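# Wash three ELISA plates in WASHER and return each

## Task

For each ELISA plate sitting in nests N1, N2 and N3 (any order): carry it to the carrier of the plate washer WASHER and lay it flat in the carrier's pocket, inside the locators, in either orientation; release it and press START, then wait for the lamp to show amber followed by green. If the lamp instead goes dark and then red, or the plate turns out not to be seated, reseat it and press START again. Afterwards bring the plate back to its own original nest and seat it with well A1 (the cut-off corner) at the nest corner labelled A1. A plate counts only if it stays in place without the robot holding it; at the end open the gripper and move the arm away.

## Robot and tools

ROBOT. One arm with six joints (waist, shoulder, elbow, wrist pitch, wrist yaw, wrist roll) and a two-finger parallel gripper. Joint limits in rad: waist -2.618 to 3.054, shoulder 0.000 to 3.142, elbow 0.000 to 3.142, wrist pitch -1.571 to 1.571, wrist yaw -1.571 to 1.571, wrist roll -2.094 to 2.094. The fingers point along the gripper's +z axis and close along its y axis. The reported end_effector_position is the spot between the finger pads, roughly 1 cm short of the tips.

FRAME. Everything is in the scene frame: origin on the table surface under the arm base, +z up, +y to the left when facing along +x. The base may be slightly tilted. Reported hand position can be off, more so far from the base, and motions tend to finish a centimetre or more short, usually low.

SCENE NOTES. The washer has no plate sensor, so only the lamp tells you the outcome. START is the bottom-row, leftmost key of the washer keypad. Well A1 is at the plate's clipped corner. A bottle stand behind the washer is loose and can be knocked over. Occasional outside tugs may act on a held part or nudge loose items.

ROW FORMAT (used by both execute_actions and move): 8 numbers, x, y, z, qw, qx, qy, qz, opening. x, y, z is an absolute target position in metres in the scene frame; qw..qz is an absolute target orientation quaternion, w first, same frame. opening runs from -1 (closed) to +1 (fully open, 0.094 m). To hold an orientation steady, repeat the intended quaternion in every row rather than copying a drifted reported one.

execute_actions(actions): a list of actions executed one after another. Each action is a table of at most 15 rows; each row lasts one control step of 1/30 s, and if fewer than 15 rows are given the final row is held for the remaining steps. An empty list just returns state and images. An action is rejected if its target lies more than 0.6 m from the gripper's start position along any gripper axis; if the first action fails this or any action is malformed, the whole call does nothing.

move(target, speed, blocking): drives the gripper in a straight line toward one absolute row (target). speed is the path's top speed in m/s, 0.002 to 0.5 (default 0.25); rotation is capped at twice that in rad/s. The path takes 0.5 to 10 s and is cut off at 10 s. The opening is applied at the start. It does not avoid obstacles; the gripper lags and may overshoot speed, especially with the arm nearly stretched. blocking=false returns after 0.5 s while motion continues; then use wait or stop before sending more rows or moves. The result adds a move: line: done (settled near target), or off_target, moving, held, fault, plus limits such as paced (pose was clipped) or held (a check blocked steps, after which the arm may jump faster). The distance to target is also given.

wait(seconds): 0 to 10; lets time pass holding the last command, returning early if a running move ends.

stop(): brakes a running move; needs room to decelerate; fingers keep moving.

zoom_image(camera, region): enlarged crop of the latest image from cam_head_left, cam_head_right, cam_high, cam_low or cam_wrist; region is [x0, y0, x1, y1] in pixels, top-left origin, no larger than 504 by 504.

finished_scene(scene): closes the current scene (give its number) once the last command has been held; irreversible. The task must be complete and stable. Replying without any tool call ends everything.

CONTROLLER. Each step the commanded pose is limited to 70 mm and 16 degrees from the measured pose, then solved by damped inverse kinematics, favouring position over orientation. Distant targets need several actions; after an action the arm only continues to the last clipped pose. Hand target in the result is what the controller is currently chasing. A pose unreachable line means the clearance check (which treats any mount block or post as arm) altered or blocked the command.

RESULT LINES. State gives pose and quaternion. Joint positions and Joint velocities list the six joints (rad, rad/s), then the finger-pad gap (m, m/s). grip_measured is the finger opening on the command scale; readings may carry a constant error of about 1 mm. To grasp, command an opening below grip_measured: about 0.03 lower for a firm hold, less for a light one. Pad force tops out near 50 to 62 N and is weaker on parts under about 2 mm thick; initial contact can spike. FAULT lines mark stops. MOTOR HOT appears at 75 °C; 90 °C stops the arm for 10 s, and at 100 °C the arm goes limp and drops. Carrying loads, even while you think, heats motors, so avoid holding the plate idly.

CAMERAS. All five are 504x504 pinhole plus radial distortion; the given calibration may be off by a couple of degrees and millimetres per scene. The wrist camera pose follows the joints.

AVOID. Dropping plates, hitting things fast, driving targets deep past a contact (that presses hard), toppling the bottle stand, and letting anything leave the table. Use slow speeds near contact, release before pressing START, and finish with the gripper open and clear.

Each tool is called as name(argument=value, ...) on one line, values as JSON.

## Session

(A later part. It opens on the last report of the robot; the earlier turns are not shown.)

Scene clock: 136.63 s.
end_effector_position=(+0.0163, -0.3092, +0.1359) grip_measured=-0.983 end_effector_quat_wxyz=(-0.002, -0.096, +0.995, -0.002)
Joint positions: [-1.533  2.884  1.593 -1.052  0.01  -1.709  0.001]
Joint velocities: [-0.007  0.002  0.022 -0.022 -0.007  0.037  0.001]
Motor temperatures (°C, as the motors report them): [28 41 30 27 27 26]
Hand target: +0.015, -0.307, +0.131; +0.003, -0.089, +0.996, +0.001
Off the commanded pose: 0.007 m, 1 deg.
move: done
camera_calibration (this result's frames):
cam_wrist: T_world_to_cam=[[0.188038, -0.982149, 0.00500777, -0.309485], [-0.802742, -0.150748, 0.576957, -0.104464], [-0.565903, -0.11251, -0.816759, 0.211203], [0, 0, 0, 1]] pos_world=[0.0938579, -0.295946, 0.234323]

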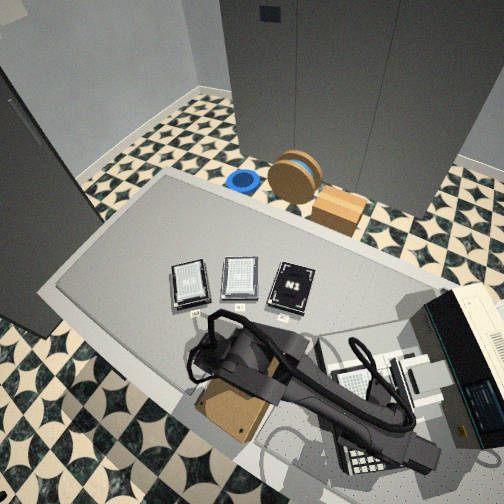

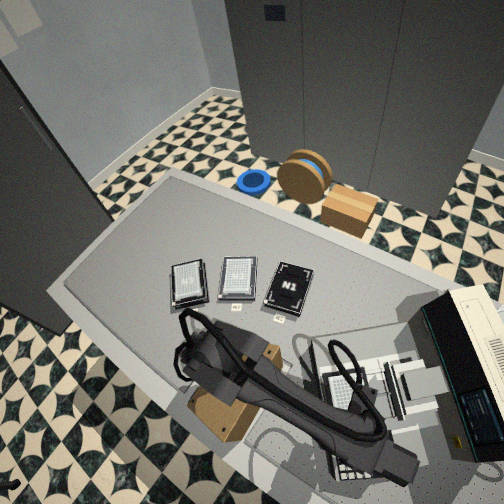

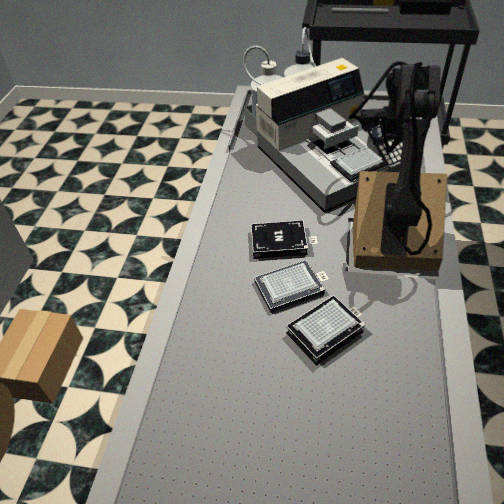

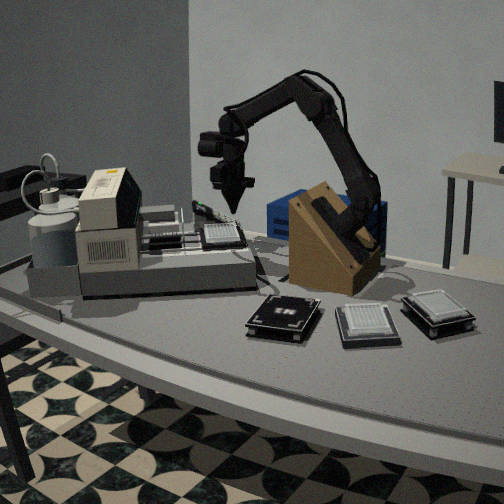

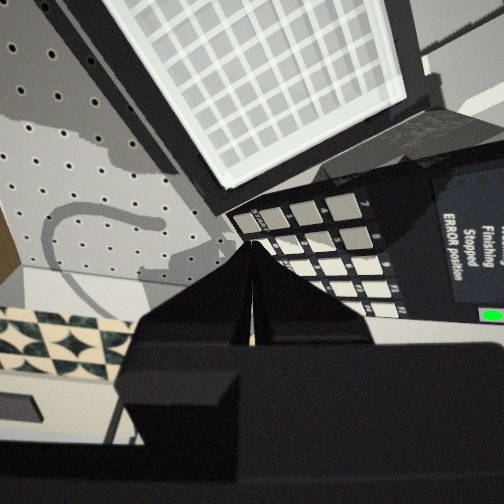

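move(target=[0.009,-0.306,0.100,0.0,-0.09,0.996,0,-1], speed=0.02)

Scene clock: 142.93 s.
end_effector_position=(+0.0102, -0.3047, +0.1033) grip_measured=-0.983 end_effector_quat_wxyz=(-0.005, -0.091, +0.996, +0.002)
Joint positions: [-1.548  2.915  1.506 -0.942  0.027 -1.708  0.001]
Joint velocities: [-0.002  0.012  0.002 -0.022 -0.037  0.007 -0.001]
Motor temperatures (°C, as the motors report them): [28 41 30 27 27 26]
Hand target: +0.009, -0.305, +0.100; +0.000, -0.090, +0.996, +0.000
Off the commanded pose: 0.004 m, 1 deg.
move: done
camera_calibration (this result's frames):
cam_wrist: T_world_to_cam=[[0.177048, -0.984195, -0.00385998, -0.303381], [-0.800647, -0.146308, 0.580998, -0.0889683], [-0.57238, -0.0997741, -0.813896, 0.185242], [0, 0, 0, 1]] pos_world=[0.0885097, -0.293121, 0.201287]

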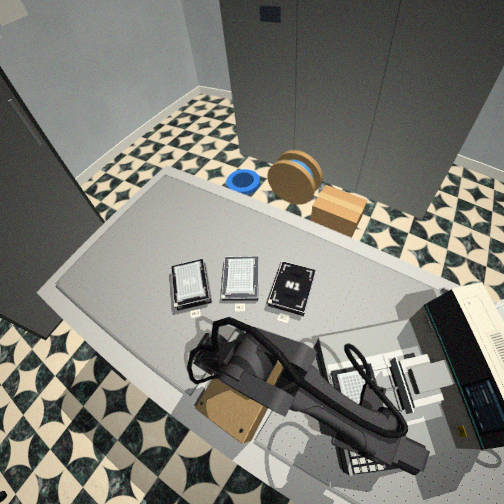

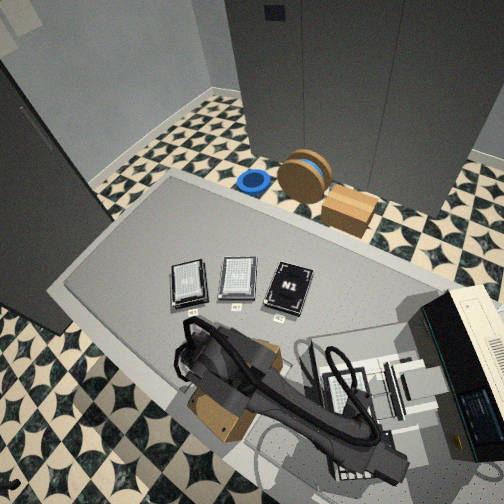

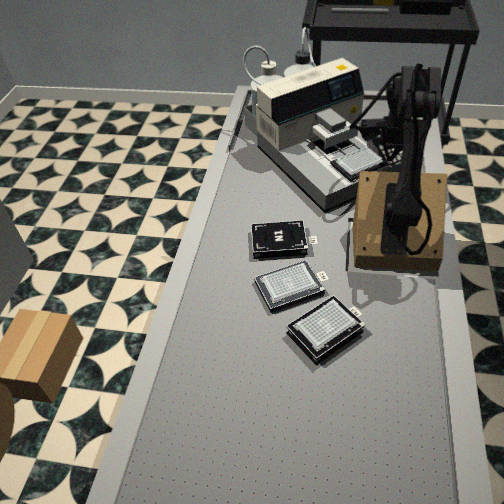

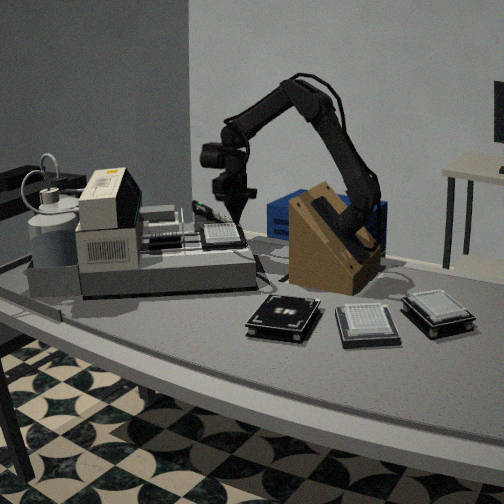

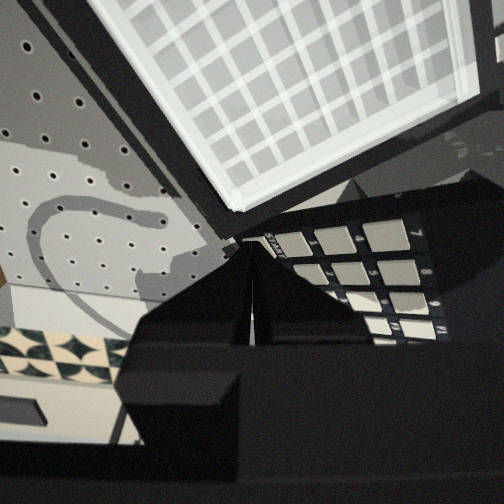

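Key centre ~3 mm to the right; press down and upslope.

move(target=[0.011,-0.314,0.084,0.0,-0.09,0.996,0,-1], speed=0.012)

move(target=[0.015,-0.31,0.15,0.0,-0.09,0.996,0,-1], speed=0.05)

Scene clock: 149.70 s.
end_effector_position=(+0.0095, -0.3037, +0.0967) grip_measured=-0.983 end_effector_quat_wxyz=(-0.007, -0.091, +0.996, +0.009)
Joint positions: [-1.548  2.932  1.506 -0.937  0.031 -1.709  0.001]
Joint velocities: [ 0.007  0.007 -0.017  0.022  0.007  0.037 -0.   ]
Motor temperatures (°C, as the motors report them): [28 40 30 27 27 26]
Hand target: +0.011, -0.313, +0.084; -0.000, -0.090, +0.996, +0.000
Off the commanded pose: 0.016 m, 1 deg.
move: off_target
camera_calibration (this result's frames):
cam_wrist: T_world_to_cam=[[0.177625, -0.983947, -0.017275, -0.300896], [-0.797779, -0.154251, 0.582886, -0.0881805], [-0.576193, -0.0897535, -0.81237, 0.18255], [0, 0, 0, 1]] pos_world=[0.0882824, -0.293283, 0.1945]

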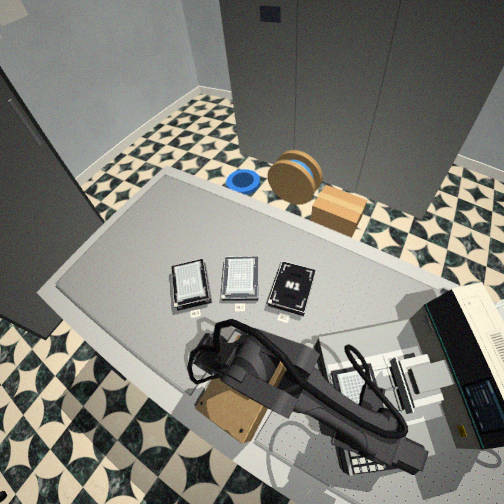

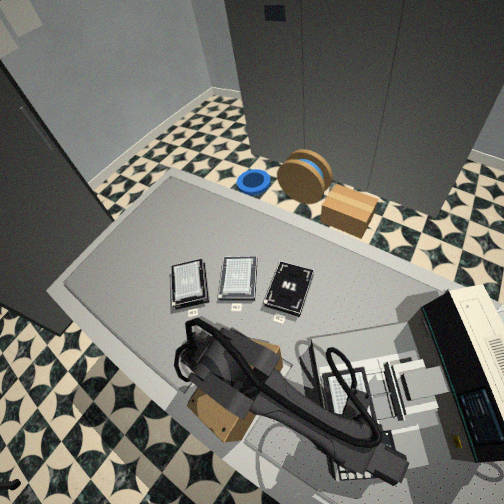

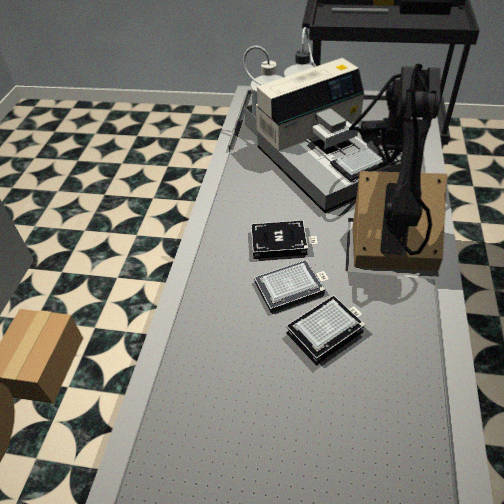

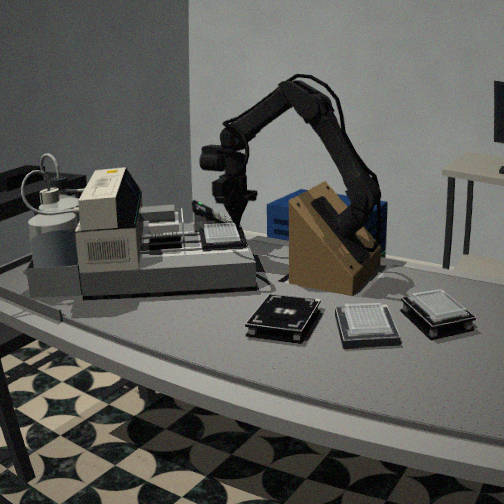

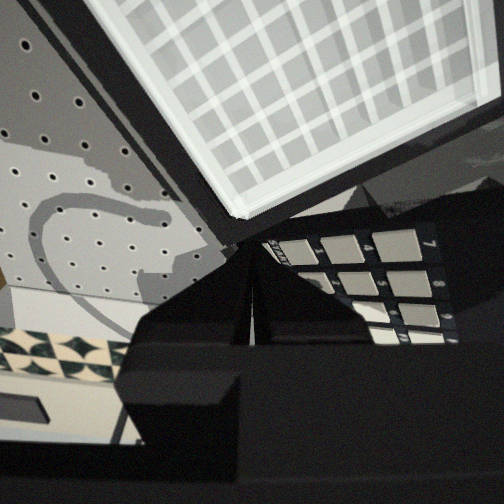

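Scene clock: 151.23 s.
end_effector_position=(+0.0098, -0.3069, +0.1318) grip_measured=-0.983 end_effector_quat_wxyz=(-0.004, -0.090, +0.996, +0.015)
Joint positions: [-1.548  2.909  1.617 -1.083  0.027 -1.705  0.001]
Joint velocities: [ 0.002  0.002 -0.002  0.037 -0.051  0.007  0.001]
Motor temperatures (°C, as the motors report them): [28 41 30 27 27 26]
Hand target: +0.015, -0.311, +0.149; +0.000, -0.090, +0.996, -0.000
Off the commanded pose: 0.019 m, 2 deg.
move: off_target
camera_calibration (this result's frames):
cam_wrist: T_world_to_cam=[[0.174433, -0.984248, -0.0287856, -0.302072], [-0.800373, -0.158753, 0.5781, -0.109624], [-0.573564, -0.0778007, -0.815458, 0.215019], [0, 0, 0, 1]] pos_world=[0.0882784, -0.297989, 0.230017]

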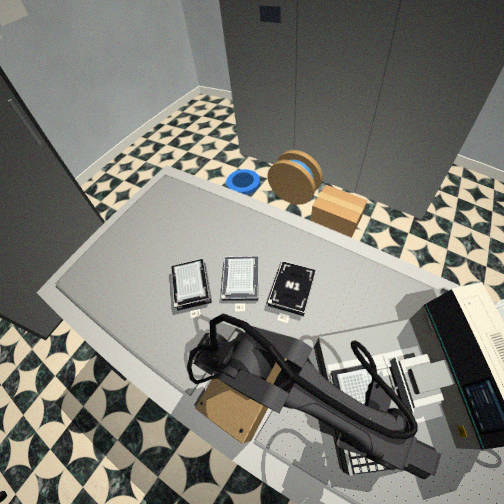

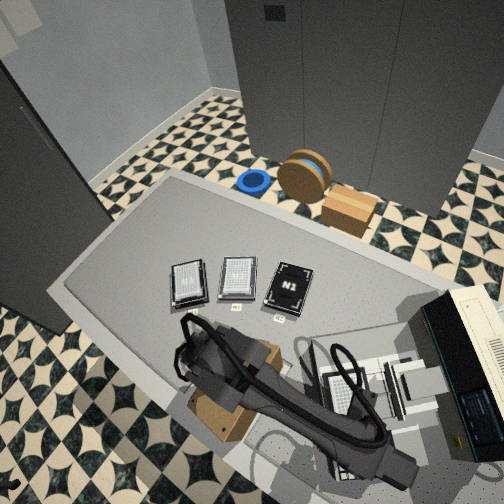

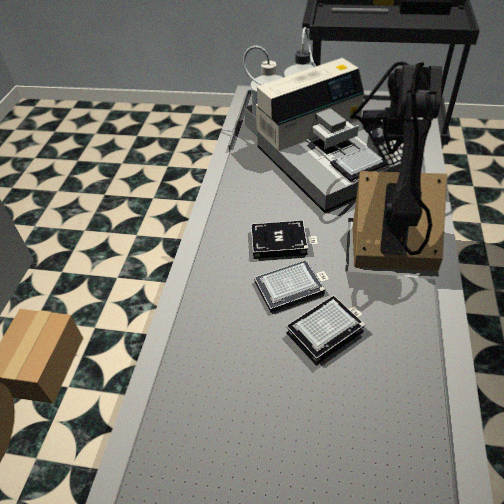

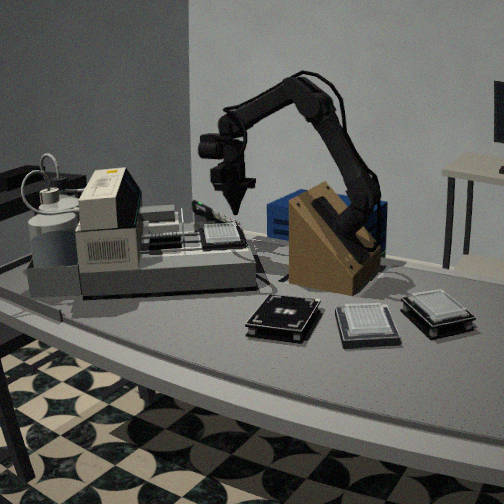

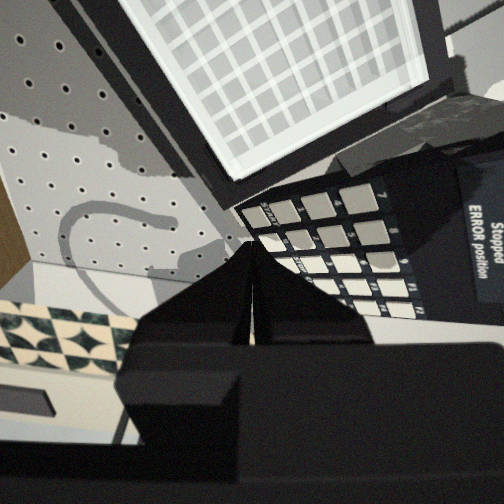

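move(target=[0.009,-0.311,0.102,0.0,-0.25,0.968,0,-1], speed=0.03)

move(target=[0.011,-0.317,0.083,0.0,-0.25,0.968,0,-1], speed=0.012)

zoom_image(camera="cam_low", region=[160,190,270,260])

Scene clock: 160.93 s.
end_effector_position=(+0.0097, -0.3119, +0.1078) grip_measured=-0.983 end_effector_quat_wxyz=(-0.008, -0.250, +0.968, -0.003)
Joint positions: [-1.548  2.923  1.538 -0.954  0.031 -2.031  0.001]
Joint velocities: [-0.002  0.002 -0.022  0.022 -0.022 -0.066  0.001]
Motor temperatures (°C, as the motors report them): [28 41 30 27 27 26]
Hand target: +0.009, -0.310, +0.102; +0.000, -0.250, +0.968, +0.000
Off the commanded pose: 0.006 m, 1 deg.
move: done
camera_calibration (this result's frames):
cam_wrist: T_world_to_cam=[[0.48018, -0.877166, 0.00260679, -0.280649], [-0.711228, -0.387599, 0.586448, -0.169721], [-0.513402, -0.283455, -0.809983, 0.129677], [0, 0, 0, 1]] pos_world=[0.0806279, -0.275202, 0.2053]

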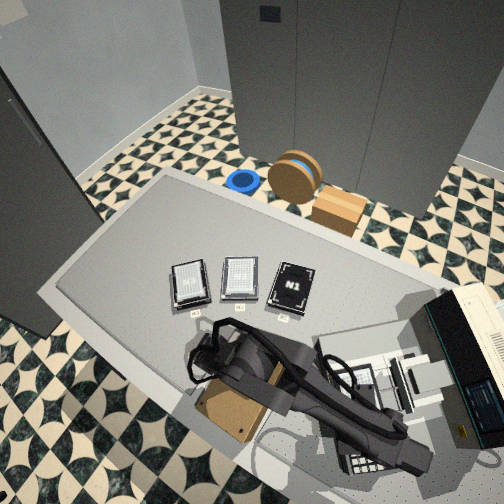

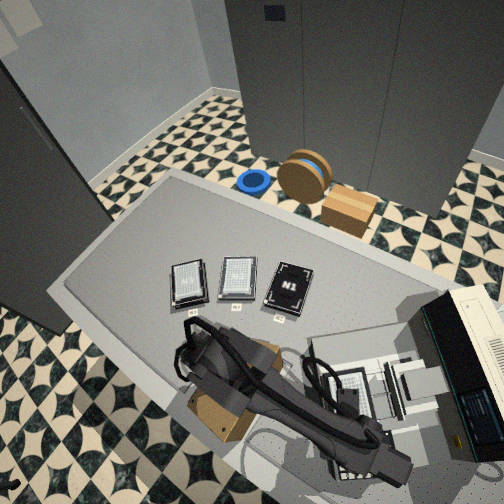

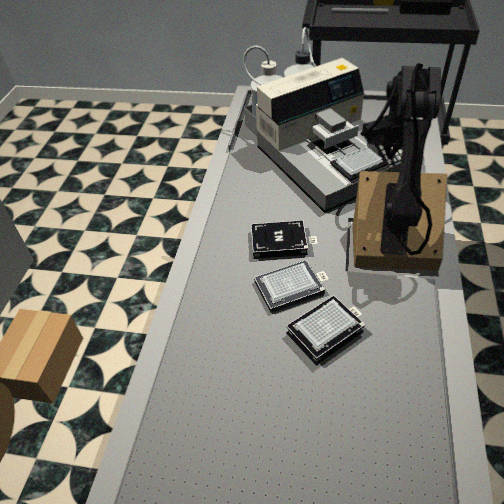

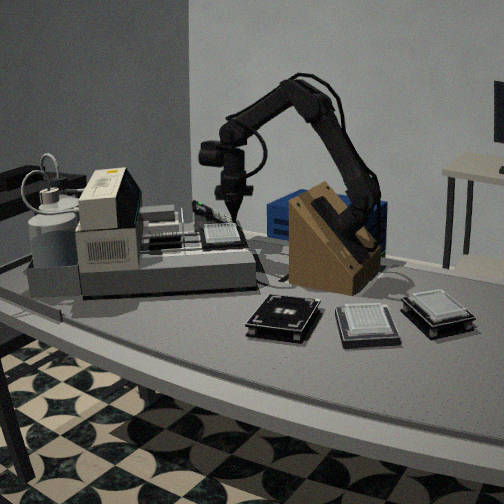

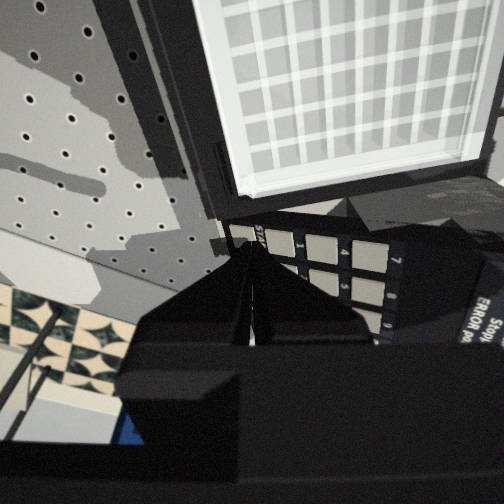

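Scene clock: 163.27 s.
end_effector_position=(+0.0088, -0.3121, +0.0991) grip_measured=-0.983 end_effector_quat_wxyz=(-0.010, -0.250, +0.968, +0.003)
Joint positions: [-1.548  2.946  1.538 -0.942  0.037 -2.032  0.001]
Joint velocities: [ 0.007 -0.002  0.002  0.037 -0.022  0.007  0.   ]
Motor temperatures (°C, as the motors report them): [27 41 30 27 27 26]
Hand target: +0.011, -0.316, +0.084; +0.000, -0.250, +0.968, +0.000
Off the commanded pose: 0.017 m, 1 deg.
move: off_target
camera_calibration (this result's frames):
cam_wrist: T_world_to_cam=[[0.480634, -0.876864, -0.0100189, -0.278996], [-0.707149, -0.394314, 0.586904, -0.167535], [-0.518586, -0.275001, -0.809594, 0.124744], [0, 0, 0, 1]] pos_world=[0.0803134, -0.276398, 0.196524]

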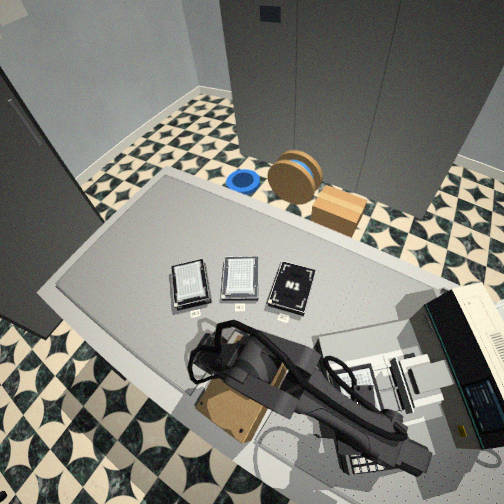

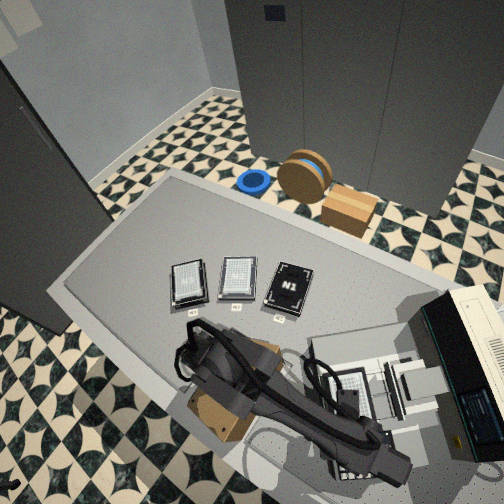

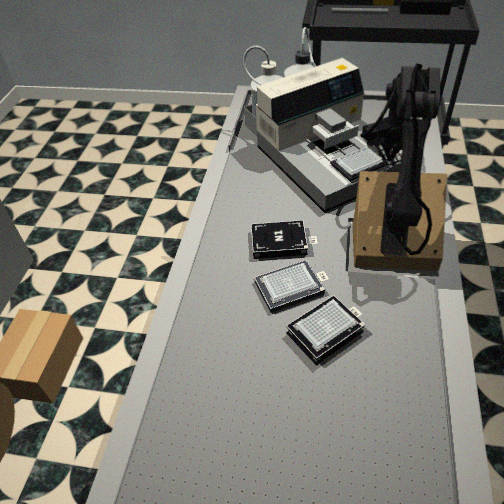

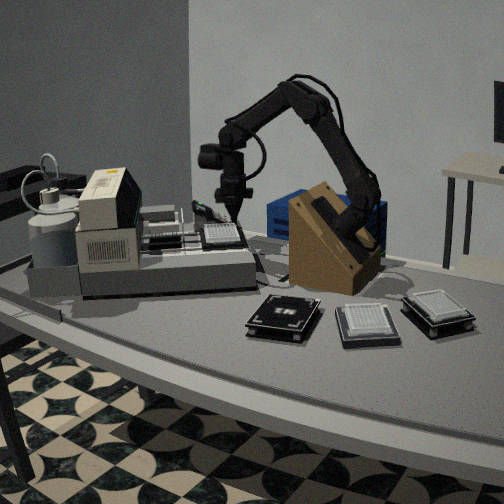

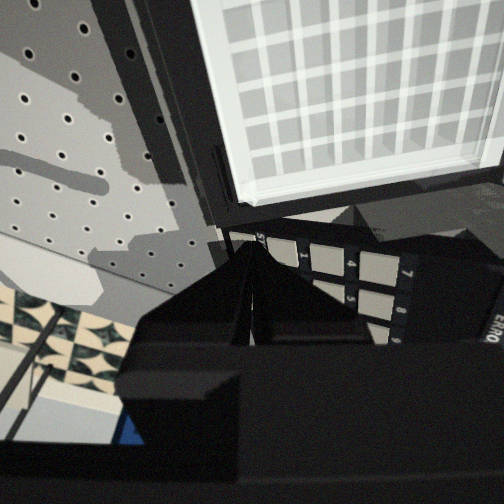

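Region (160, 190, 270, 260) of cam_low's 504x504 image, scaled by 4.582, with more detail than that image has; it fills the top 321 rows of this view, and the rest is white.

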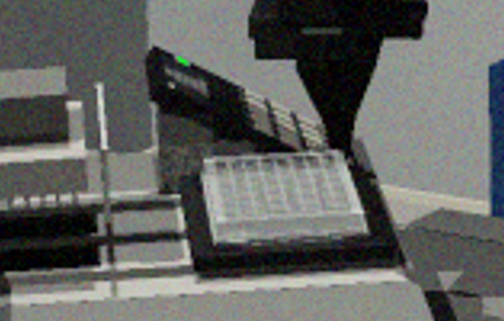

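At the upper edge; need y≈-0.307. Slide while pressing.

move(target=[0.010,-0.303,0.083,0.0,-0.25,0.968,0,-1], speed=0.01)

zoom_image(camera="cam_low", region=[160,190,270,260])

Scene clock: 170.20 s.
end_effector_position=(+0.0084, -0.3110, +0.0982) grip_measured=-0.983 end_effector_quat_wxyz=(-0.013, -0.250, +0.968, -0.010)
Joint positions: [-1.548  2.919  1.49  -0.893  0.039 -2.032  0.001]
Joint velocities: [-0.017 -0.007 -0.002 -0.007 -0.007  0.037  0.   ]
Motor temperatures (°C, as the motors report them): [27 41 30 27 27 26]
Hand target: +0.010, -0.302, +0.084; +0.000, -0.250, +0.968, +0.001
Off the commanded pose: 0.017 m, 2 deg.
move: off_target
camera_calibration (this result's frames):
cam_wrist: T_world_to_cam=[[0.480549, -0.876854, 0.0141169, -0.280197], [-0.706788, -0.377716, 0.598149, -0.162754], [-0.519157, -0.297417, -0.801261, 0.116325], [0, 0, 0, 1]] pos_world=[0.0800072, -0.27257, 0.194513]

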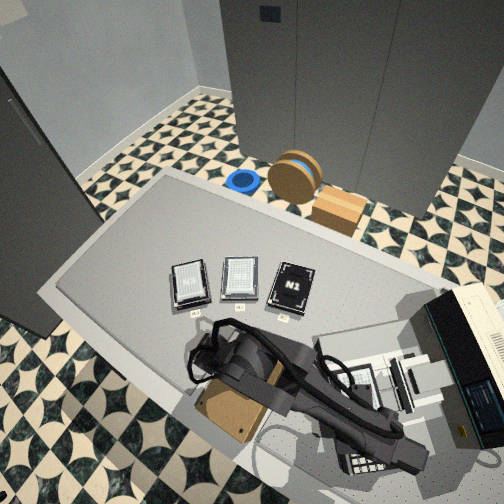

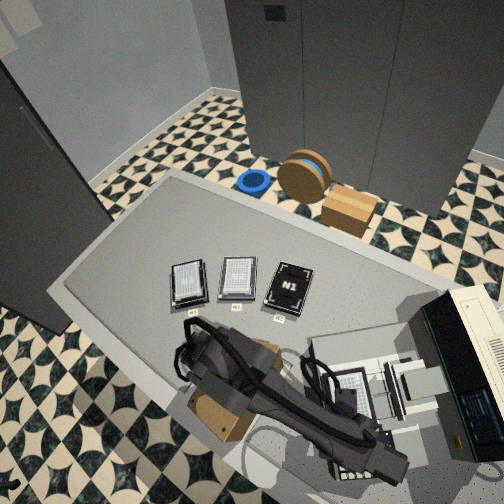

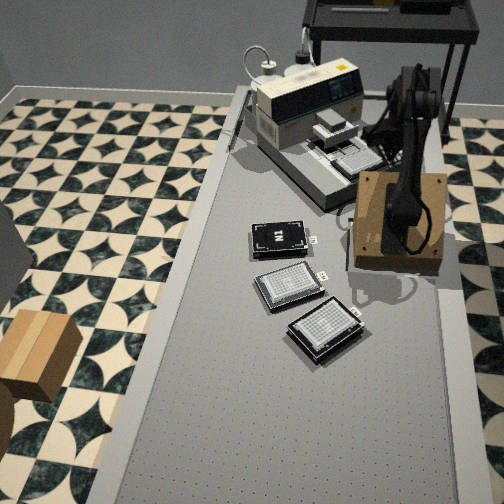

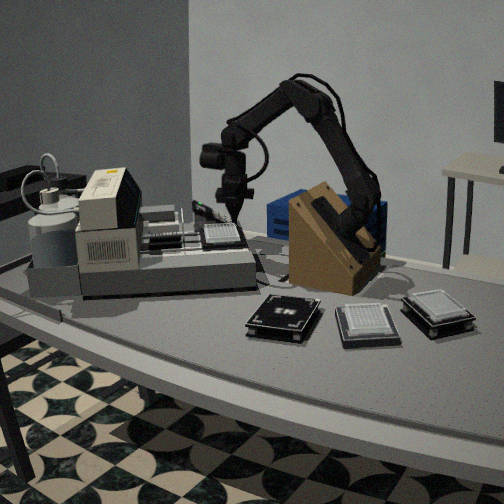

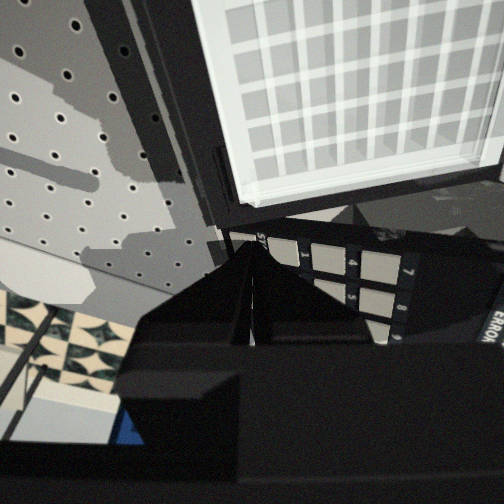

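Region (160, 190, 270, 260) of cam_low's 504x504 image, scaled by 4.582, with more detail than that image has; it fills the top 321 rows of this view, and the rest is white.

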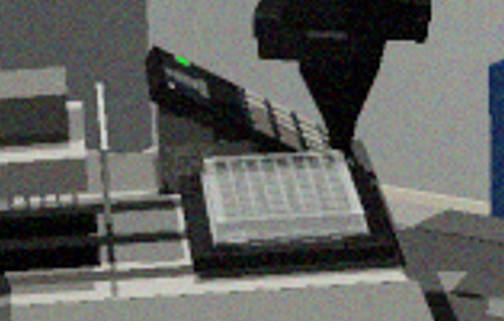

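move(target=[0.012,-0.306,0.135,0.0,-0.25,0.968,0,-1], speed=0.03)

move(target=[0.012,-0.306,0.101,0.0,-0.25,0.968,0,-1], speed=0.015)

Scene clock: 176.43 s.
end_effector_position=(+0.0089, -0.3008, +0.1129) grip_measured=-0.983 end_effector_quat_wxyz=(-0.004, -0.251, +0.968, +0.020)
Joint positions: [-1.548  2.917  1.55  -1.017  0.032 -2.032  0.001]
Joint velocities: [-0.002  0.012  0.002 -0.007  0.037 -0.037  0.001]
Motor temperatures (°C, as the motors report them): [27 41 30 27 27 26]
Hand target: +0.012, -0.306, +0.134; -0.000, -0.250, +0.968, -0.000
Off the commanded pose: 0.023 m, 2 deg.
move: off_target
camera_calibration (this result's frames):
cam_wrist: T_world_to_cam=[[0.481463, -0.875592, -0.0391292, -0.265378], [-0.708559, -0.415117, 0.570632, -0.175567], [-0.515885, -0.247013, -0.820273, 0.148685], [0, 0, 0, 1]] pos_world=[0.0800748, -0.268516, 0.211763]

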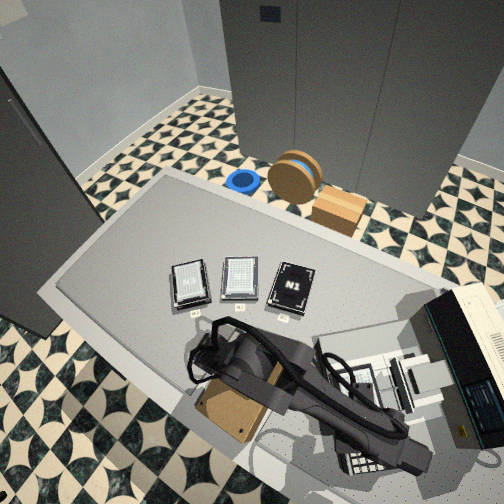

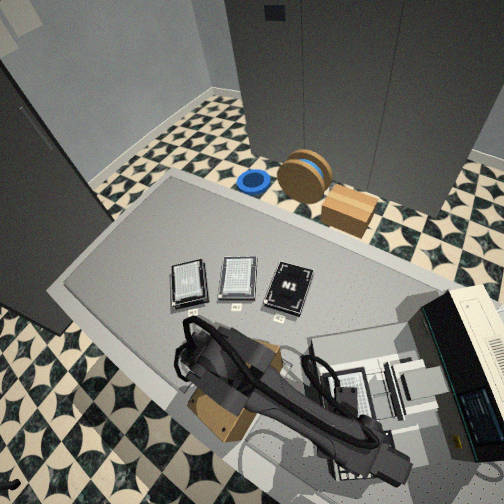

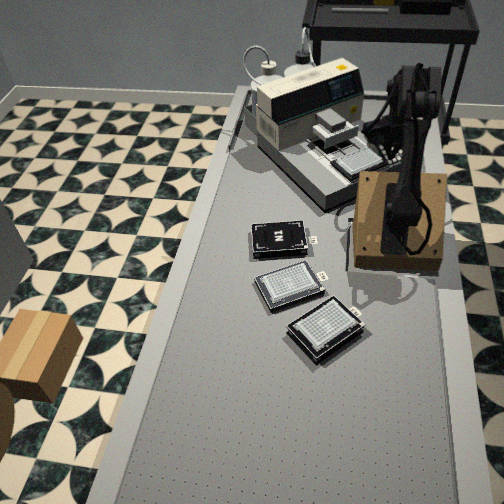

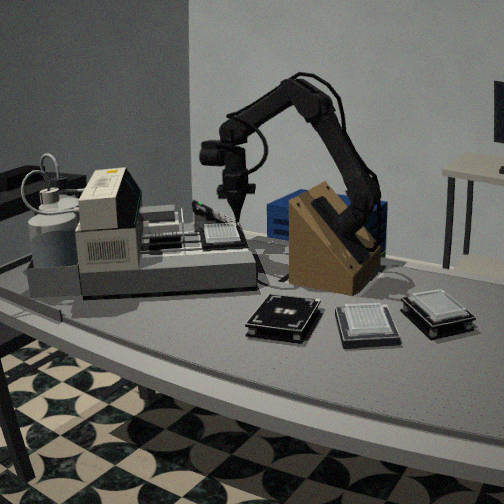

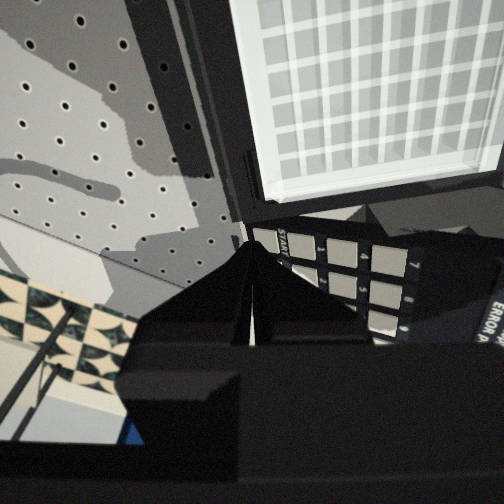

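Scene clock: 178.00 s.
end_effector_position=(+0.0091, -0.3062, +0.1035) grip_measured=-0.983 end_effector_quat_wxyz=(-0.008, -0.250, +0.968, +0.002)
Joint positions: [-1.548  2.917  1.511 -0.942  0.033 -2.032  0.001]
Joint velocities: [ 0.012  0.012  0.007  0.022  0.007 -0.022 -0.   ]
Motor temperatures (°C, as the motors report them): [27 41 30 27 27 26]
Hand target: +0.012, -0.306, +0.101; -0.000, -0.250, +0.968, +0.000
Off the commanded pose: 0.004 m, 1 deg.
move: done
camera_calibration (this result's frames):
cam_wrist: T_world_to_cam=[[0.480976, -0.876702, -0.00748282, -0.274106], [-0.709048, -0.39399, 0.584827, -0.167267], [-0.515667, -0.275982, -0.811124, 0.129928], [0, 0, 0, 1]] pos_world=[0.0802374, -0.270353, 0.201159]

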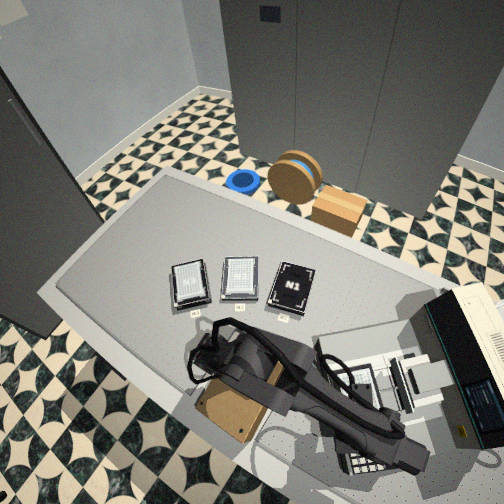

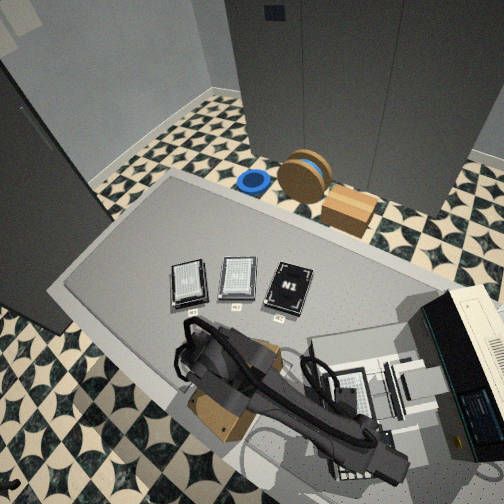

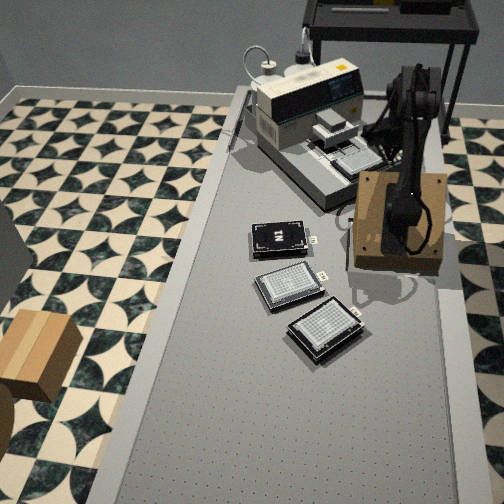

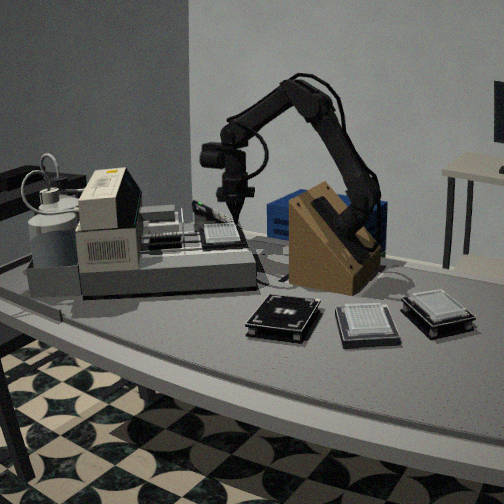

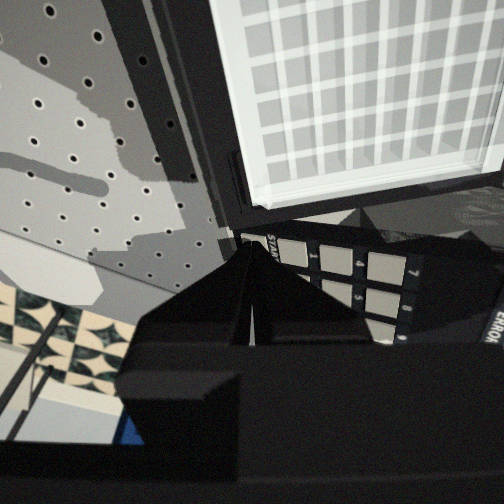

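move(target=[0.011,-0.309,0.078,0.0,-0.25,0.968,0,-1], speed=0.012)

zoom_image(camera="cam_low", region=[160,190,270,260])

Scene clock: 183.63 s.
end_effector_position=(+0.0091, -0.3100, +0.0981) grip_measured=-0.983 end_effector_quat_wxyz=(-0.010, -0.250, +0.968, -0.003)
Joint positions: [-1.548  2.929  1.506 -0.914  0.034 -2.032  0.001]
Joint velocities: [-0.002 -0.007  0.002  0.007 -0.022 -0.037  0.   ]
Motor temperatures (°C, as the motors report them): [27 41 30 27 27 26]
Hand target: +0.011, -0.307, +0.079; +0.000, -0.250, +0.968, +0.001
Off the commanded pose: 0.020 m, 1 deg.
move: off_target
camera_calibration (this result's frames):
cam_wrist: T_world_to_cam=[[0.4808, -0.876827, 0.00262116, -0.278595], [-0.708763, -0.38688, 0.589897, -0.163863], [-0.516224, -0.28548, -0.807474, 0.121176], [0, 0, 0, 1]] pos_world=[0.0803624, -0.273082, 0.195239]

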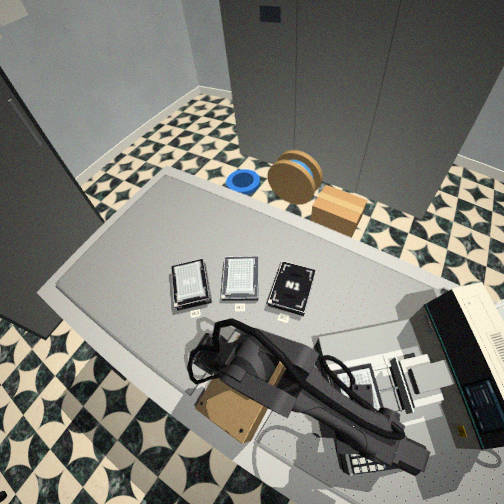

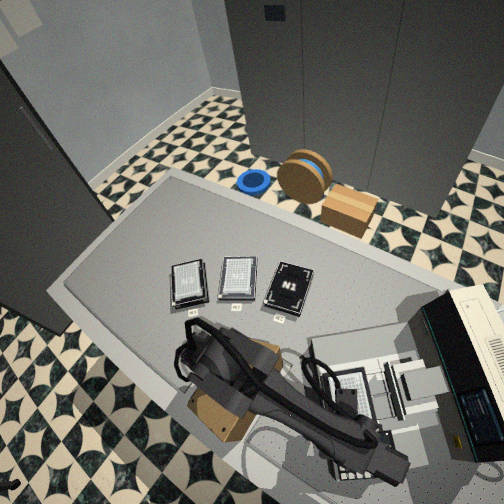

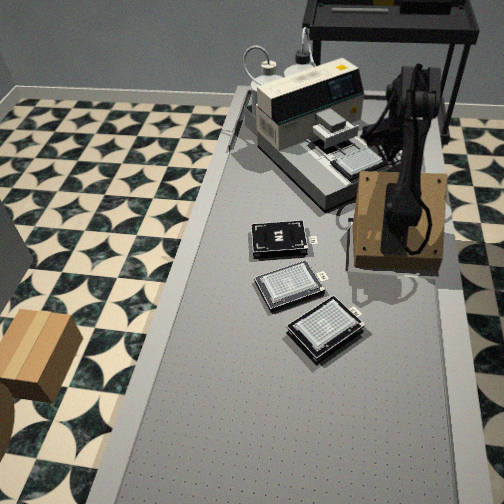

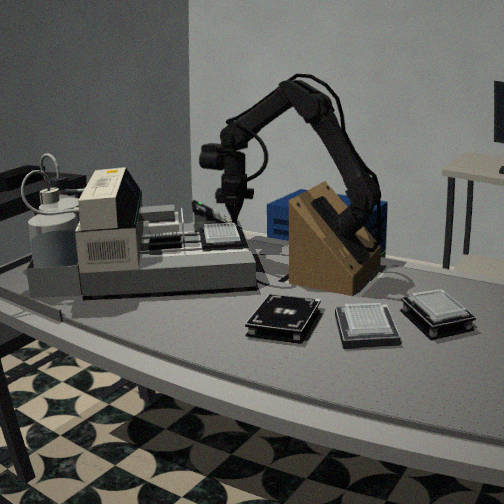

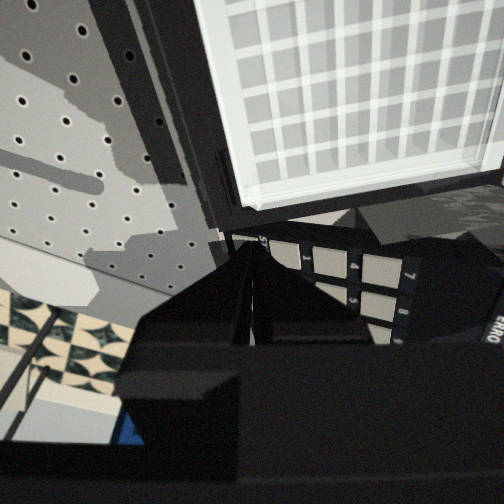

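Region (160, 190, 270, 260) of cam_low's 504x504 image, scaled by 4.582, with more detail than that image has; it fills the top 321 rows of this view, and the rest is white.

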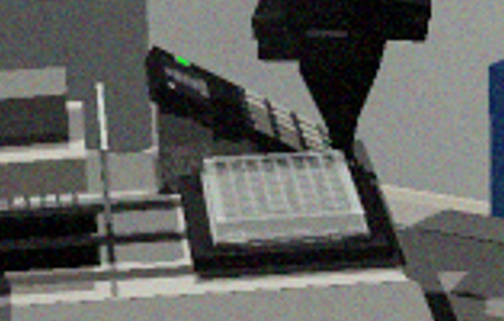

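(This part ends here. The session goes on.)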